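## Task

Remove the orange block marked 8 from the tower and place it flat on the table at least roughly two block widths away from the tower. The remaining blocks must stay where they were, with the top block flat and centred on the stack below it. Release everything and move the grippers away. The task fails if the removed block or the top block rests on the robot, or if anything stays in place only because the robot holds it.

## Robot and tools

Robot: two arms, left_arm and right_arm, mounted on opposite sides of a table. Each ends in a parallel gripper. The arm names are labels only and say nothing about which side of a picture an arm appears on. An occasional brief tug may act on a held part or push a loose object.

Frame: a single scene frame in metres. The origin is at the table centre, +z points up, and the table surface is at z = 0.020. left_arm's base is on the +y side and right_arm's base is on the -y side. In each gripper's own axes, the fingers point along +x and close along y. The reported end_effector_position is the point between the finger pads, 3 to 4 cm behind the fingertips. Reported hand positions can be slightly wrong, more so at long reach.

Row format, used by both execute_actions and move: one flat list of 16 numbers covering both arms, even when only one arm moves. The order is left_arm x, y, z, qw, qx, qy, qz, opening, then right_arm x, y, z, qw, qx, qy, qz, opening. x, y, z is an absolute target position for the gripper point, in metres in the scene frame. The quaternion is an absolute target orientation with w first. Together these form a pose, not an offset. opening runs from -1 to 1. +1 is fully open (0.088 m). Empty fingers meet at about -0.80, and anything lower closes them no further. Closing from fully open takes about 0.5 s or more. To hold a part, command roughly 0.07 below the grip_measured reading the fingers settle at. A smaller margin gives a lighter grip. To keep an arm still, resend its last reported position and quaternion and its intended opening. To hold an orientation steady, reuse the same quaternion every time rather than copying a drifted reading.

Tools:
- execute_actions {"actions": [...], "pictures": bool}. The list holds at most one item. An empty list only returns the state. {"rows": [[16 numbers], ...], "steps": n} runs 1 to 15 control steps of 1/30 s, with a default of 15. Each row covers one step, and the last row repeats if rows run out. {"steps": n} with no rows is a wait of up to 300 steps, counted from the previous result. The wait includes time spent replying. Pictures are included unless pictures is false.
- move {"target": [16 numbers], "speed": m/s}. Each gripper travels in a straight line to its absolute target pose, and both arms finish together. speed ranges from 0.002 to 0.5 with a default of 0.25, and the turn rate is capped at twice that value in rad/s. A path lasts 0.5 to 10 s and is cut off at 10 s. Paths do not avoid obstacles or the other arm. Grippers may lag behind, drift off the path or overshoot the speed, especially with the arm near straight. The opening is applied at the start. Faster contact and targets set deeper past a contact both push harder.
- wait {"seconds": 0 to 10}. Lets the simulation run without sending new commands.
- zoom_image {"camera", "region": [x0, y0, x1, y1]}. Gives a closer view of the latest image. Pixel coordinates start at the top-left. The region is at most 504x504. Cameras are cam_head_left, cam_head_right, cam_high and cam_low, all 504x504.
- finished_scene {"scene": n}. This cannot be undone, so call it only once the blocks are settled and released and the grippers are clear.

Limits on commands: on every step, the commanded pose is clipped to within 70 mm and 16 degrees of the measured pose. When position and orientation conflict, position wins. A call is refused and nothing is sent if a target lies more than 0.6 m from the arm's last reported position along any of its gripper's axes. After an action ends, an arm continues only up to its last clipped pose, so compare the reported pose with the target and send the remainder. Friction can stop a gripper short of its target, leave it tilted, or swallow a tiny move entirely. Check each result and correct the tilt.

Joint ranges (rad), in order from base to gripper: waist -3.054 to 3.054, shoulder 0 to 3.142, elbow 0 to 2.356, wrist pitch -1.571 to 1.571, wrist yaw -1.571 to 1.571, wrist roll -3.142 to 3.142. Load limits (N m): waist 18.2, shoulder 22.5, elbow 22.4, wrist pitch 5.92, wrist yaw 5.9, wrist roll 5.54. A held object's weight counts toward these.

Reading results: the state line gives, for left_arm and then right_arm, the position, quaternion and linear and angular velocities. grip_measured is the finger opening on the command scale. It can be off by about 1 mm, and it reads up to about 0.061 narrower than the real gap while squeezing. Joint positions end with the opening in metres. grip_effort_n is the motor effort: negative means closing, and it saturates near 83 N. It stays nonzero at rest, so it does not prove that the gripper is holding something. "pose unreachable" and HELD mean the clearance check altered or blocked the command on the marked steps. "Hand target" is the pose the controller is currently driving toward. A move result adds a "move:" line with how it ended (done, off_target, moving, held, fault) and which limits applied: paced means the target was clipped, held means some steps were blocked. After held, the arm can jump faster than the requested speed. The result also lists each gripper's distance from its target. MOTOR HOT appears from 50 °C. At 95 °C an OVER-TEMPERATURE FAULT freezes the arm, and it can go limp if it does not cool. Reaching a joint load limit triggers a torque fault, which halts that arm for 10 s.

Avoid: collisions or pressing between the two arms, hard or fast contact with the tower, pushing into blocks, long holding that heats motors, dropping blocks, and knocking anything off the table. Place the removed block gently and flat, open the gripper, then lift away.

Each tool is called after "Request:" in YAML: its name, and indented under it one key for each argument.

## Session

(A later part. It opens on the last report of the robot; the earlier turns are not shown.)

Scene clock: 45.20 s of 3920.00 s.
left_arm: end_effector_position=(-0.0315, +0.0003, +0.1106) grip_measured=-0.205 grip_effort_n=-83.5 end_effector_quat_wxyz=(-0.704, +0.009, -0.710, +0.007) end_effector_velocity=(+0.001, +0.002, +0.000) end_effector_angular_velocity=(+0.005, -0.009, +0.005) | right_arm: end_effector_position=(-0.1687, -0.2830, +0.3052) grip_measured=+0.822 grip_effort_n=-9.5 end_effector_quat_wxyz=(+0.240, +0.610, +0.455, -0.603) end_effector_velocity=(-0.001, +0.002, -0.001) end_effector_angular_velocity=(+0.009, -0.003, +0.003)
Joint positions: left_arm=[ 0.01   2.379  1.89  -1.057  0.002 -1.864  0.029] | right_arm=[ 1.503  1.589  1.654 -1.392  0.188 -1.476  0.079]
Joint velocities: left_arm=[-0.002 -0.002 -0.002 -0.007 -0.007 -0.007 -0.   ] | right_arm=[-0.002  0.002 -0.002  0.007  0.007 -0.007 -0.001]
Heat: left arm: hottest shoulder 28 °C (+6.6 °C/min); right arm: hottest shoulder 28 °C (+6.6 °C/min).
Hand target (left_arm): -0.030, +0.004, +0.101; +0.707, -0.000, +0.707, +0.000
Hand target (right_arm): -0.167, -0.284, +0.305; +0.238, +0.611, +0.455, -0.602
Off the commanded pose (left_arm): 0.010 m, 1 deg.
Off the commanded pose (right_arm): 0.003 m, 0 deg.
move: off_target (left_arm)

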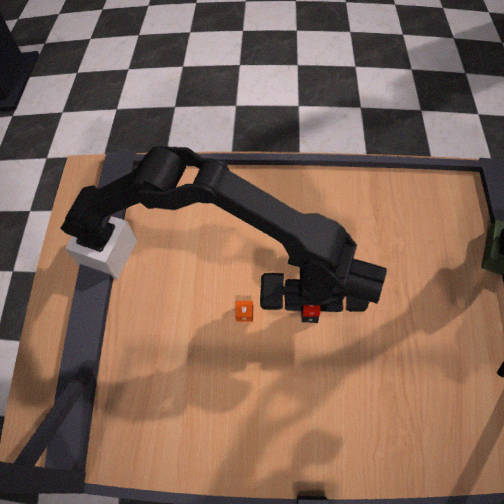

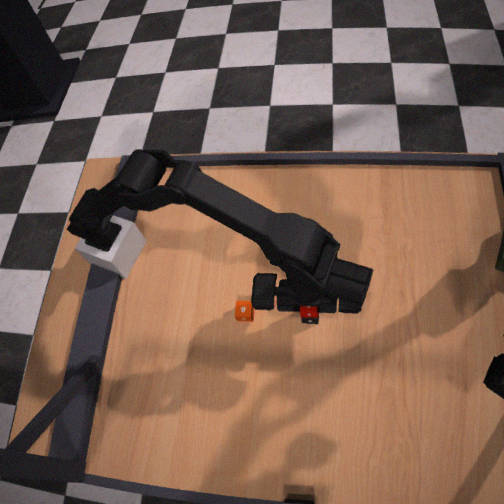

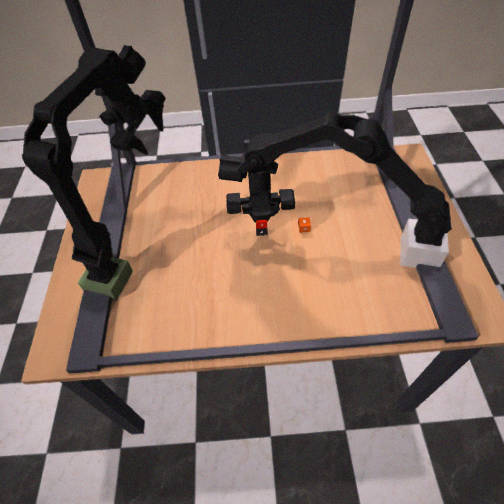

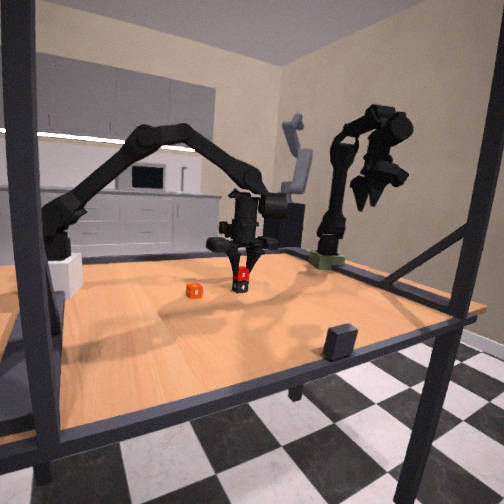

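Well aligned. Place, then squeeze the tower back to its original spot.

Request:
move:
  target: [-0.030,0.004,0.097,0.707,0,0.707,0,-0.28,-0.1665,-0.2842,0.3055,0.238,0.611,0.455,-0.602,0.82]
  speed: 0.03

Request:
move:
  target: [-0.030,0.004,0.097,0.707,0,0.707,0,0.4,-0.1665,-0.2842,0.3055,0.238,0.611,0.455,-0.602,0.82]

Request:
move:
  target: [-0.030,0,0.065,0.707,0,0.707,0,0.4,-0.1665,-0.2842,0.3055,0.238,0.611,0.455,-0.602,0.82]
  speed: 0.06

Request:
move:
  target: [-0.030,0,0.065,0.707,0,0.707,0,-0.19,-0.1665,-0.2842,0.3055,0.238,0.611,0.455,-0.602,0.82]

Request:
move:
  target: [-0.030,0,0.065,0.707,0,0.707,0,0.6,-0.1665,-0.2842,0.3055,0.238,0.611,0.455,-0.602,0.82]

Request:
move:
  target: [-0.030,-0.005,0.17,0.707,0,0.707,0,0.6,-0.1665,-0.2842,0.3055,0.238,0.611,0.455,-0.602,0.82]
  speed: 0.15

Request:
zoom_image:
  camera: "cam_low"
  region: [200, 215, 290, 305]

Request:
zoom_image:
  camera: "cam_head_left"
  region: [285, 275, 345, 335]

Scene clock: 50.63 s of 3920.00 s.
left_arm: end_effector_position=(-0.0316, +0.0001, +0.1066) grip_measured=-0.205 grip_effort_n=-83.5 end_effector_quat_wxyz=(-0.704, +0.009, -0.710, +0.007) end_effector_velocity=(-0.004, +0.003, +0.000) end_effector_angular_velocity=(+0.009, +0.005, -0.000) | right_arm: end_effector_position=(-0.1687, -0.2830, +0.3052) grip_measured=+0.822 grip_effort_n=-10.0 end_effector_quat_wxyz=(+0.240, +0.610, +0.455, -0.603) end_effector_velocity=(+0.000, +0.002, +0.001) end_effector_angular_velocity=(+0.010, +0.002, +0.003)
Joint positions: left_arm=[ 0.01   2.384  1.882 -1.045  0.002 -1.864  0.029] | right_arm=[ 1.503  1.589  1.654 -1.392  0.188 -1.476  0.079]
Joint velocities: left_arm=[-0.007 -0.002 -0.002 -0.007  0.007 -0.007 -0.   ] | right_arm=[-0.002 -0.002 -0.002  0.007  0.007 -0.007 -0.   ]
Heat: left arm: hottest shoulder 28 °C (+5.9 °C/min); right arm: hottest shoulder 28 °C (+5.9 °C/min).
Hand target (left_arm): -0.030, +0.004, +0.097; +0.707, +0.000, +0.707, +0.000
Hand target (right_arm): -0.167, -0.284, +0.305; +0.238, +0.611, +0.455, -0.602
Off the commanded pose (left_arm): 0.011 m, 1 deg.
Off the commanded pose (right_arm): 0.003 m, 0 deg.
After step 90, 1.60 s passed at rest.
move: off_target (left_arm)

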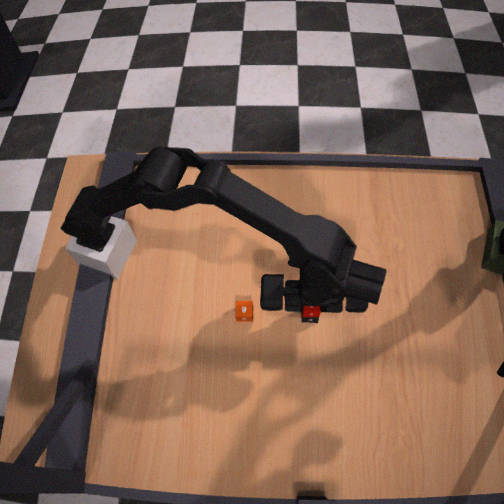

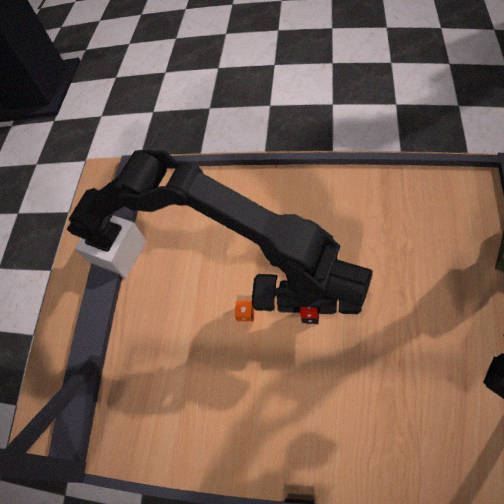

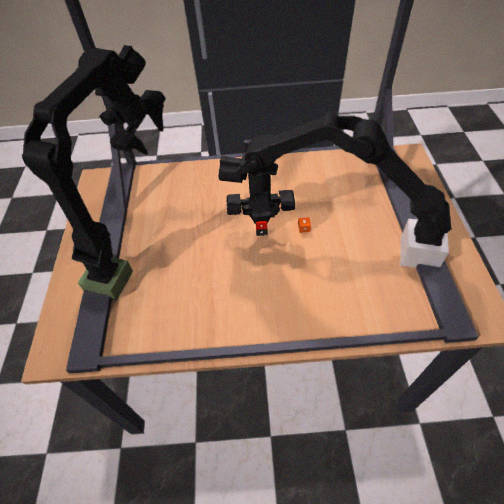

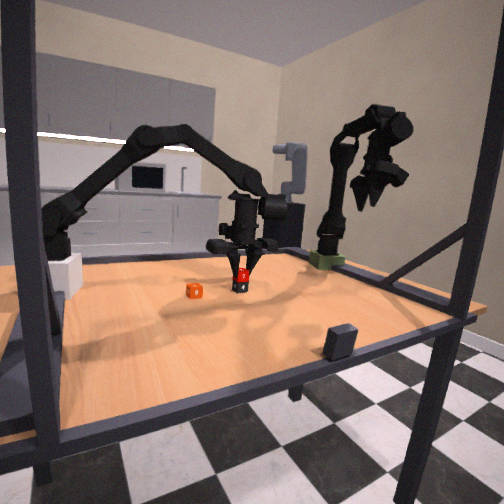

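Scene clock: 51.33 s of 3920.00 s.
left_arm: end_effector_position=(-0.0316, +0.0000, +0.1066) grip_measured=+0.395 grip_effort_n=14.7 end_effector_quat_wxyz=(-0.704, +0.009, -0.710, +0.007) end_effector_velocity=(+0.002, +0.006, -0.002) end_effector_angular_velocity=(+0.024, -0.015, +0.005) | right_arm: end_effector_position=(-0.1687, -0.2830, +0.3052) grip_measured=+0.822 grip_effort_n=-9.5 end_effector_quat_wxyz=(+0.240, +0.610, +0.455, -0.603) end_effector_velocity=(-0.001, +0.002, -0.001) end_effector_angular_velocity=(+0.009, -0.003, +0.003)
Joint positions: left_arm=[ 0.01   2.384  1.882 -1.044  0.002 -1.864  0.058] | right_arm=[ 1.503  1.589  1.654 -1.392  0.188 -1.476  0.079]
Joint velocities: left_arm=[-0.002  0.002 -0.002 -0.022 -0.007 -0.007  0.001] | right_arm=[-0.002  0.002 -0.002  0.007  0.007 -0.007 -0.   ]
Heat: left arm: hottest shoulder 28 °C (+5.8 °C/min); right arm: hottest shoulder 28 °C (+5.8 °C/min).
Hand target (left_arm): -0.030, +0.004, +0.097; +0.707, -0.000, +0.707, +0.000
Hand target (right_arm): -0.167, -0.284, +0.305; +0.238, +0.611, +0.455, -0.602
Off the commanded pose (left_arm): 0.011 m, 1 deg.
Off the commanded pose (right_arm): 0.003 m, 0 deg.
move: off_target (left_arm)

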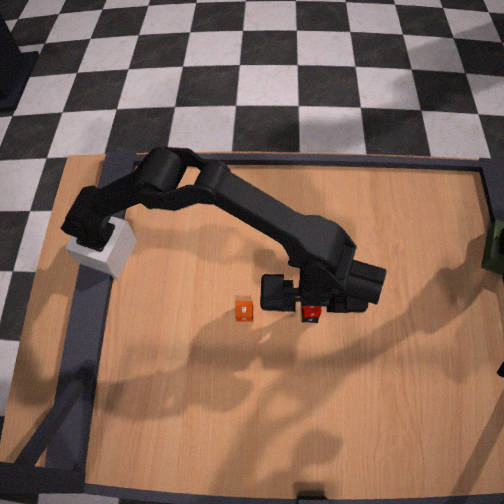

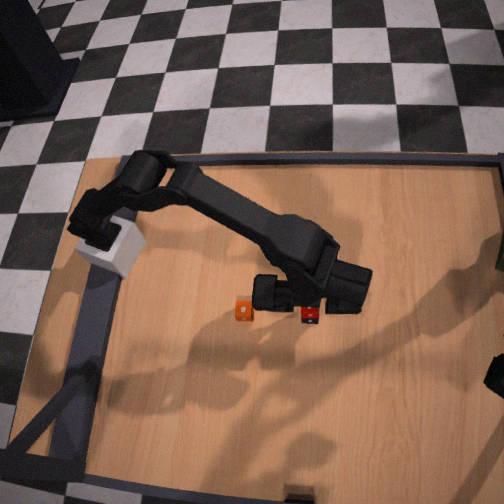

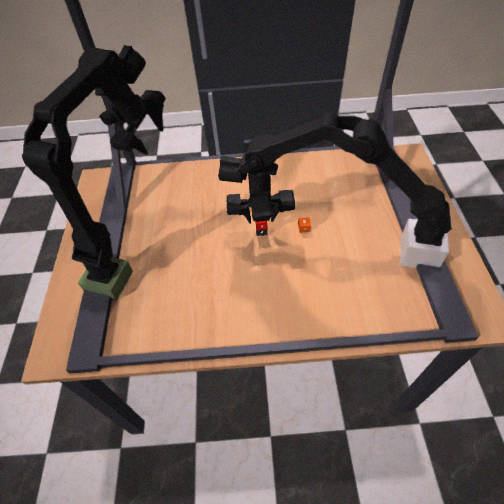

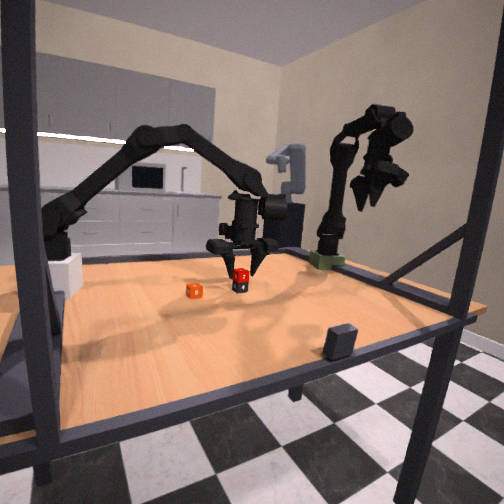

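Scene clock: 52.40 s of 3920.00 s.
left_arm: end_effector_position=(-0.0328, -0.0040, +0.0747) grip_measured=+0.397 grip_effort_n=14.7 end_effector_quat_wxyz=(-0.704, +0.009, -0.710, +0.007) end_effector_velocity=(-0.004, +0.003, +0.003) end_effector_angular_velocity=(+0.004, +0.006, -0.000) | right_arm: end_effector_position=(-0.1687, -0.2830, +0.3052) grip_measured=+0.822 grip_effort_n=-9.5 end_effector_quat_wxyz=(+0.240, +0.610, +0.455, -0.603) end_effector_velocity=(+0.001, -0.003, -0.001) end_effector_angular_velocity=(-0.019, -0.004, +0.024)
Joint positions: left_arm=[ 0.01   2.445  1.86  -0.962  0.002 -1.863  0.058] | right_arm=[ 1.503  1.589  1.654 -1.392  0.188 -1.476  0.079]
Joint velocities: left_arm=[-0.007 -0.007 -0.002 -0.007  0.007 -0.007  0.   ] | right_arm=[-0.002 -0.002 -0.002 -0.007 -0.022 -0.022 -0.   ]
Heat: left arm: hottest shoulder 29 °C (+6.9 °C/min); right arm: hottest shoulder 28 °C (+5.7 °C/min).
Hand target (left_arm): -0.030, +0.000, +0.065; +0.707, -0.000, +0.707, -0.000
Hand target (right_arm): -0.167, -0.284, +0.305; +0.238, +0.611, +0.455, -0.602
Off the commanded pose (left_arm): 0.011 m, 1 deg.
Off the commanded pose (right_arm): 0.003 m, 0 deg.
move: off_target (left_arm)

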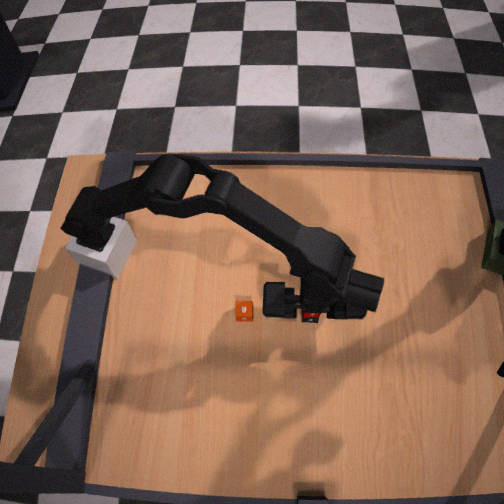

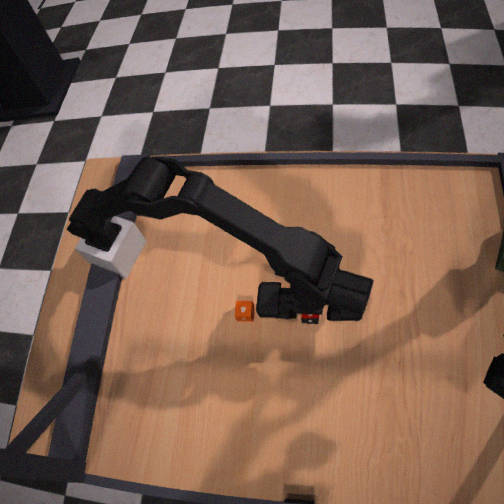

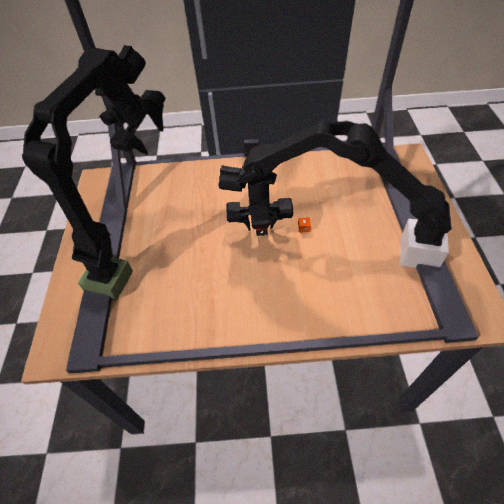

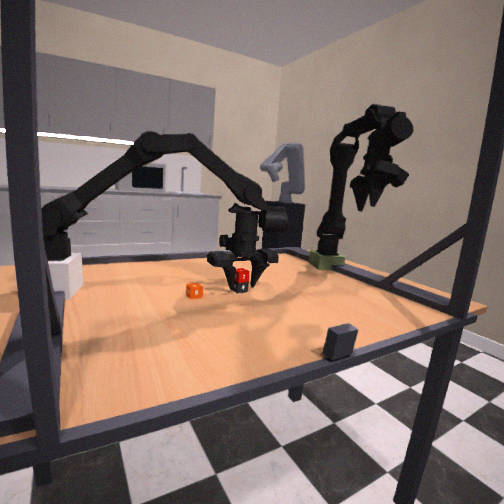

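Scene clock: 53.10 s of 3920.00 s.
left_arm: end_effector_position=(-0.0328, -0.0040, +0.0747) grip_measured=-0.180 grip_effort_n=-48.1 end_effector_quat_wxyz=(-0.704, +0.009, -0.710, +0.007) end_effector_velocity=(-0.002, +0.000, -0.002) end_effector_angular_velocity=(-0.004, -0.006, -0.014) | right_arm: end_effector_position=(-0.1687, -0.2830, +0.3052) grip_measured=+0.822 grip_effort_n=-10.0 end_effector_quat_wxyz=(+0.240, +0.610, +0.455, -0.603) end_effector_velocity=(+0.004, +0.002, -0.000) end_effector_angular_velocity=(+0.005, -0.012, -0.002)
Joint positions: left_arm=[ 0.01   2.445  1.86  -0.962  0.002 -1.863  0.03 ] | right_arm=[ 1.503  1.589  1.654 -1.392  0.188 -1.476  0.079]
Joint velocities: left_arm=[-0.007  0.002 -0.002  0.007 -0.007  0.007 -0.001] | right_arm=[-0.007 -0.002 -0.002 -0.007  0.007 -0.007 -0.   ]
Heat: left arm: hottest shoulder 29 °C (+6.8 °C/min); right arm: hottest shoulder 29 °C (+6.8 °C/min).
Hand target (left_arm): -0.030, +0.000, +0.065; +0.707, -0.000, +0.707, +0.000
Hand target (right_arm): -0.167, -0.284, +0.305; +0.238, +0.611, +0.455, -0.602
Off the commanded pose (left_arm): 0.011 m, 1 deg.
Off the commanded pose (right_arm): 0.003 m, 0 deg.
move: off_target (left_arm)

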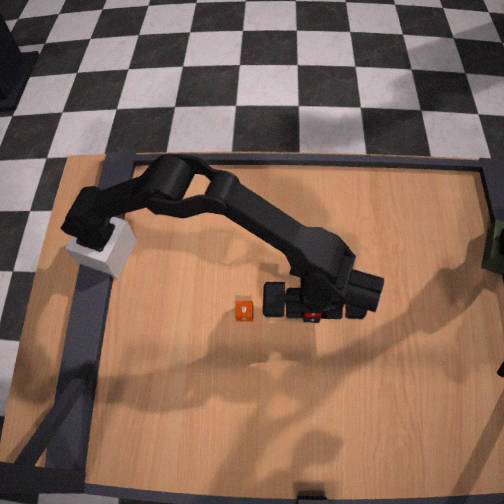

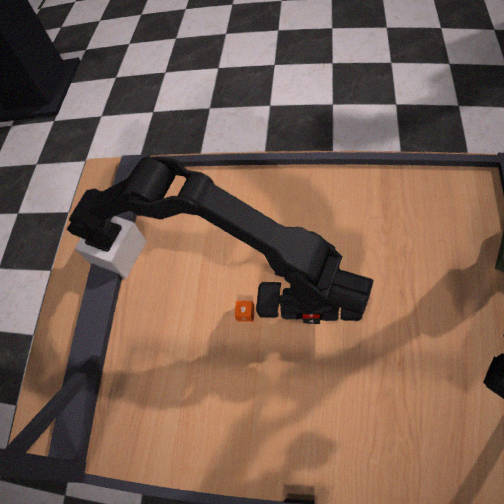

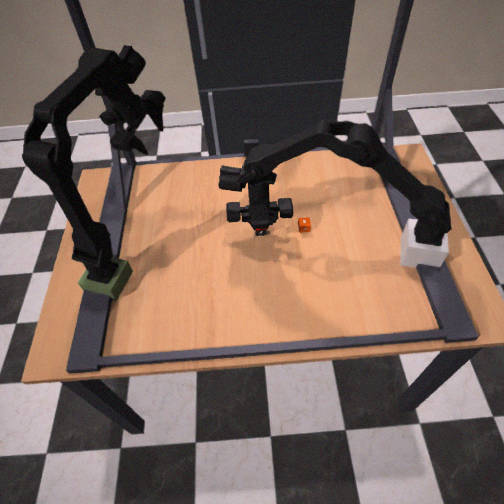

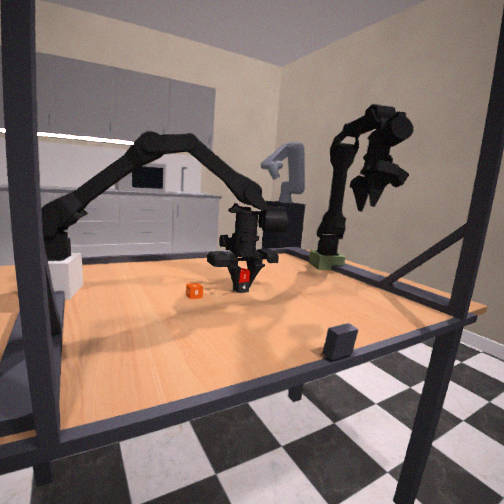

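Scene clock: 53.83 s of 3920.00 s.
left_arm: end_effector_position=(-0.0328, -0.0041, +0.0747) grip_measured=+0.595 grip_effort_n=14.7 end_effector_quat_wxyz=(-0.704, +0.009, -0.710, +0.007) end_effector_velocity=(-0.002, +0.002, -0.003) end_effector_angular_velocity=(+0.004, +0.006, +0.005) | right_arm: end_effector_position=(-0.1687, -0.2830, +0.3052) grip_measured=+0.822 grip_effort_n=-9.5 end_effector_quat_wxyz=(+0.240, +0.610, +0.455, -0.603) end_effector_velocity=(+0.001, -0.002, -0.000) end_effector_angular_velocity=(+0.005, -0.012, +0.013)
Joint positions: left_arm=[ 0.01   2.445  1.86  -0.961  0.002 -1.863  0.068] | right_arm=[ 1.503  1.589  1.654 -1.392  0.188 -1.476  0.079]
Joint velocities: left_arm=[-0.002  0.002 -0.007  0.007  0.007 -0.007  0.001] | right_arm=[ 0.007 -0.002 -0.002 -0.007  0.007 -0.007 -0.   ]
Heat: left arm: hottest shoulder 29 °C (+6.7 °C/min); right arm: hottest shoulder 29 °C (+6.7 °C/min).
Hand target (left_arm): -0.030, +0.000, +0.065; +0.707, -0.000, +0.707, +0.000
Hand target (right_arm): -0.167, -0.284, +0.305; +0.238, +0.611, +0.455, -0.602
Off the commanded pose (left_arm): 0.011 m, 1 deg.
Off the commanded pose (right_arm): 0.003 m, 0 deg.
move: off_target (left_arm)

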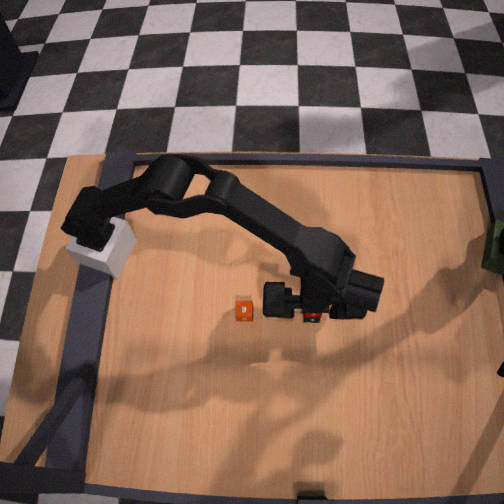

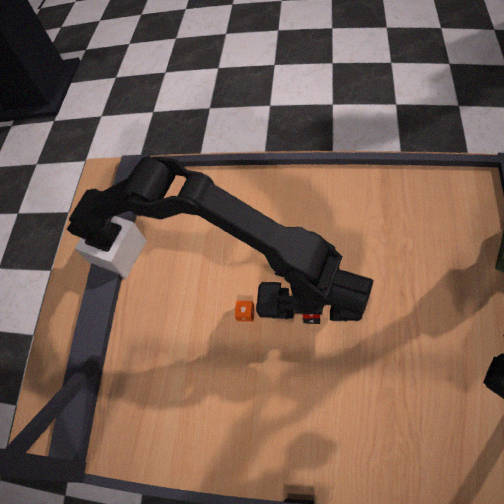

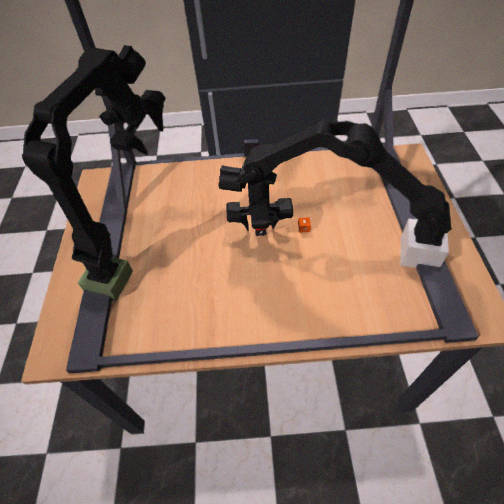

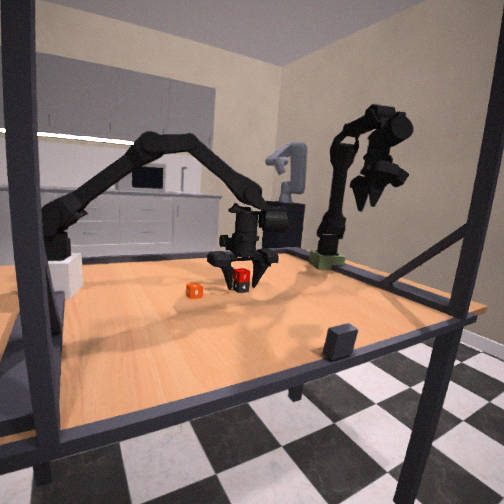

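Scene clock: 55.07 s of 3920.00 s.
left_arm: end_effector_position=(-0.0310, -0.0025, +0.1664) grip_measured=+0.597 grip_effort_n=14.7 end_effector_quat_wxyz=(-0.708, -0.003, -0.707, -0.004) end_effector_velocity=(-0.004, +0.002, +0.002) end_effector_angular_velocity=(+0.004, +0.006, +0.000) | right_arm: end_effector_position=(-0.1687, -0.2830, +0.3052) grip_measured=+0.822 grip_effort_n=-9.5 end_effector_quat_wxyz=(+0.240, +0.610, +0.455, -0.603) end_effector_velocity=(+0.005, -0.002, +0.002) end_effector_angular_velocity=(-0.010, -0.010, +0.006)
Joint positions: left_arm=[ 0.012  2.391  2.134 -1.323  0.002 -1.86   0.068] | right_arm=[ 1.503  1.589  1.654 -1.392  0.188 -1.476  0.079]
Joint velocities: left_arm=[-0.007 -0.002  0.002 -0.007  0.007 -0.007 -0.   ] | right_arm=[-0.002 -0.007  0.002 -0.022 -0.007 -0.007 -0.   ]
Heat: left arm: hottest shoulder 29 °C (+6.5 °C/min); right arm: hottest shoulder 29 °C (+6.5 °C/min).
Hand target (left_arm): -0.030, -0.005, +0.170; +0.707, -0.000, +0.707, +0.000
Hand target (right_arm): -0.167, -0.284, +0.305; +0.238, +0.611, +0.455, -0.602
Off the commanded pose (left_arm): 0.005 m, 1 deg.
Off the commanded pose (right_arm): 0.003 m, 0 deg.
move: done

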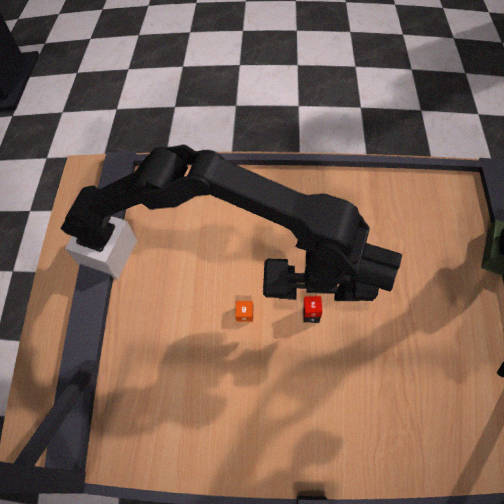

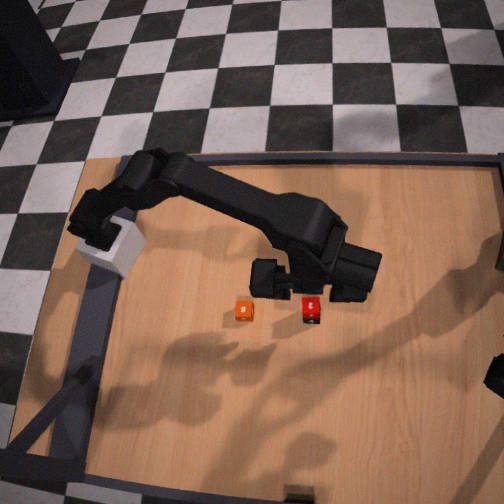

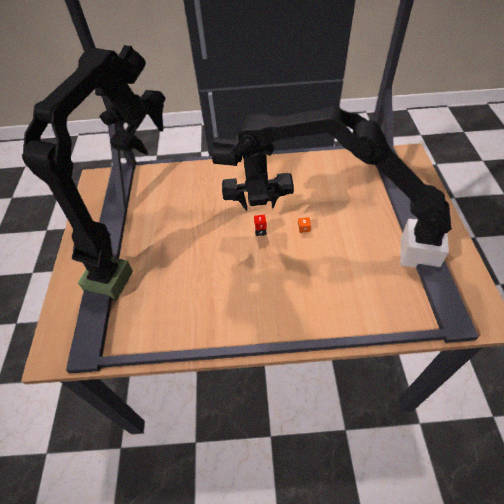

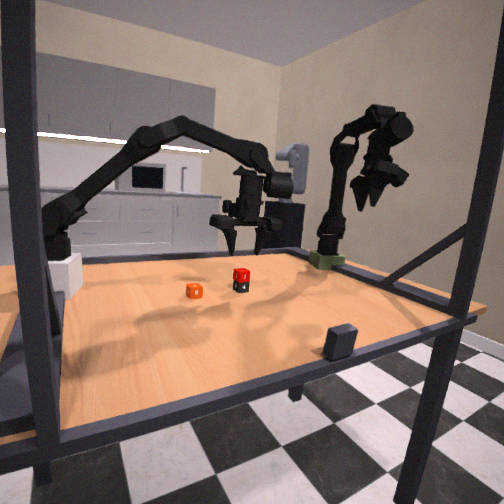

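Region (200, 215, 290, 305) of cam_low's 504x504 image, scaled by 5.600, with more detail than that image has.

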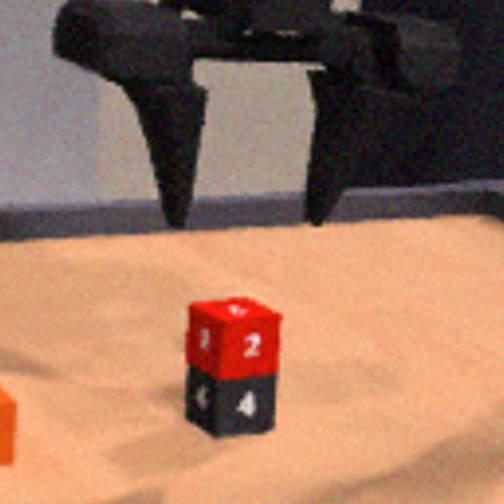

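Region (285, 275, 345, 335) of cam_head_left's 504x504 image, scaled by 8.400, with more detail than that image has.

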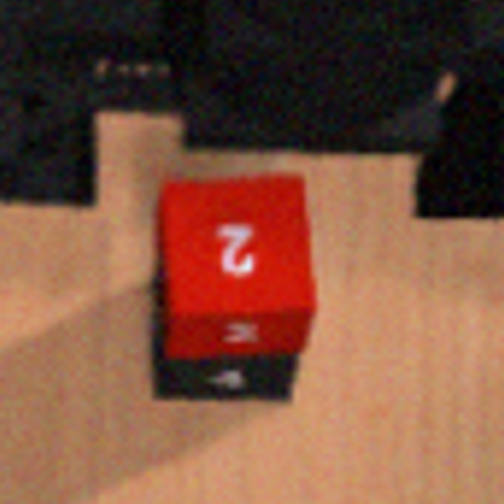

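Request:
move:
  target: [0.0,0.12,0.23,0.707,0,0.707,0,0.6,-0.1665,-0.2842,0.3055,0.238,0.611,0.455,-0.602,0.82]

Request:
finished_scene:
  scene: 1

Scene clock: 60.70 s of 3920.00 s.
left_arm: end_effector_position=(-0.0007, +0.1168, +0.2298) grip_measured=+0.597 grip_effort_n=14.7 end_effector_quat_wxyz=(-0.707, -0.001, -0.708, +0.000) end_effector_velocity=(+0.002, +0.007, +0.005) end_effector_angular_velocity=(+0.005, -0.009, +0.005) | right_arm: end_effector_position=(-0.1687, -0.2830, +0.3052) grip_measured=+0.822 grip_effort_n=-9.5 end_effector_quat_wxyz=(+0.240, +0.610, +0.455, -0.603) end_effector_velocity=(-0.000, -0.000, -0.001) end_effector_angular_velocity=(-0.004, +0.003, +0.006)
Joint positions: left_arm=[-0.001  1.834  1.531 -1.269  0.002 -1.87   0.068] | right_arm=[ 1.503  1.589  1.654 -1.392  0.188 -1.476  0.079]
Joint velocities: left_arm=[-0.002 -0.022 -0.007 -0.022 -0.007 -0.007 -0.   ] | right_arm=[-0.002 -0.002 -0.007  0.007 -0.007 -0.007  0.   ]
Heat: left arm: hottest shoulder 30 °C (+7.0 °C/min); right arm: hottest shoulder 29 °C (+6.0 °C/min).
Hand target (left_arm): -0.001, +0.120, +0.231; +0.707, -0.000, +0.707, +0.000
Hand target (right_arm): -0.167, -0.284, +0.305; +0.238, +0.611, +0.455, -0.602
Off the commanded pose (left_arm): 0.003 m, 0 deg.
Off the commanded pose (right_arm): 0.003 m, 0 deg.
After step 90, 1.43 s passed at rest.
move: done

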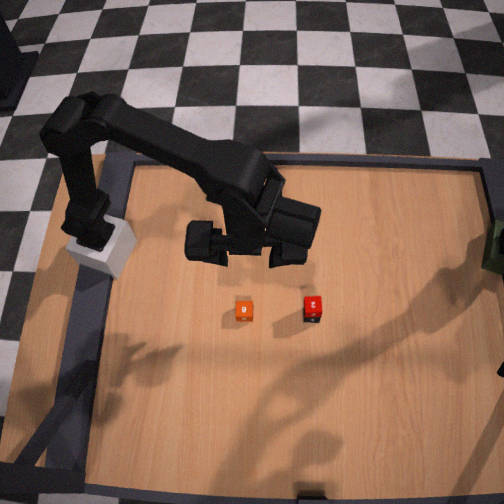

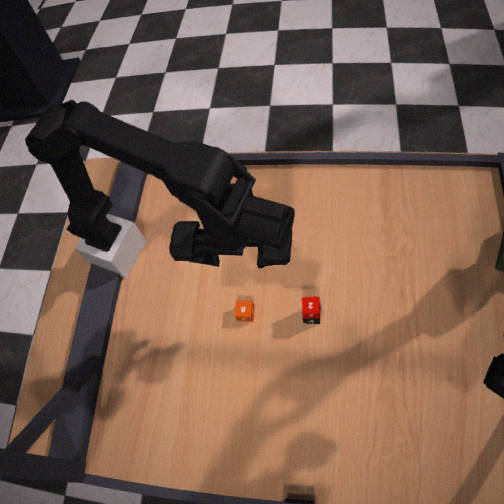

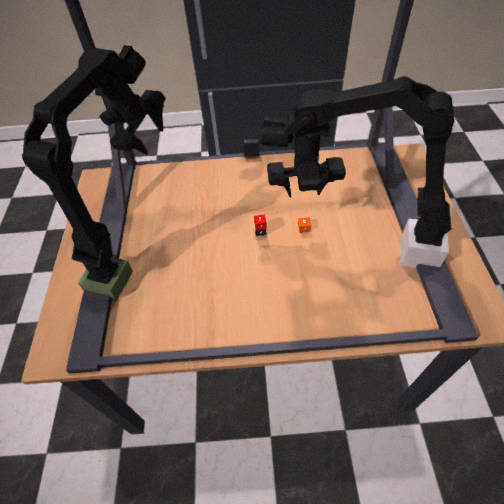

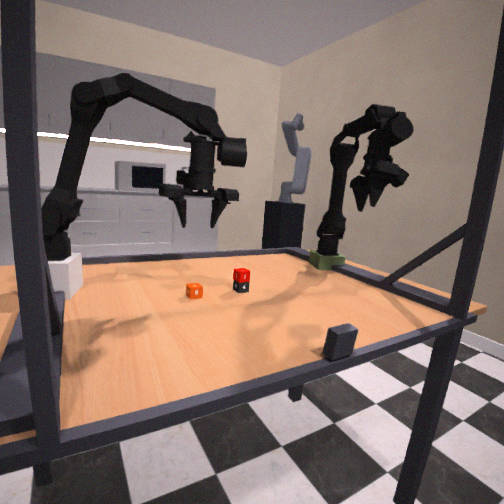

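The scene is finished: the task was done.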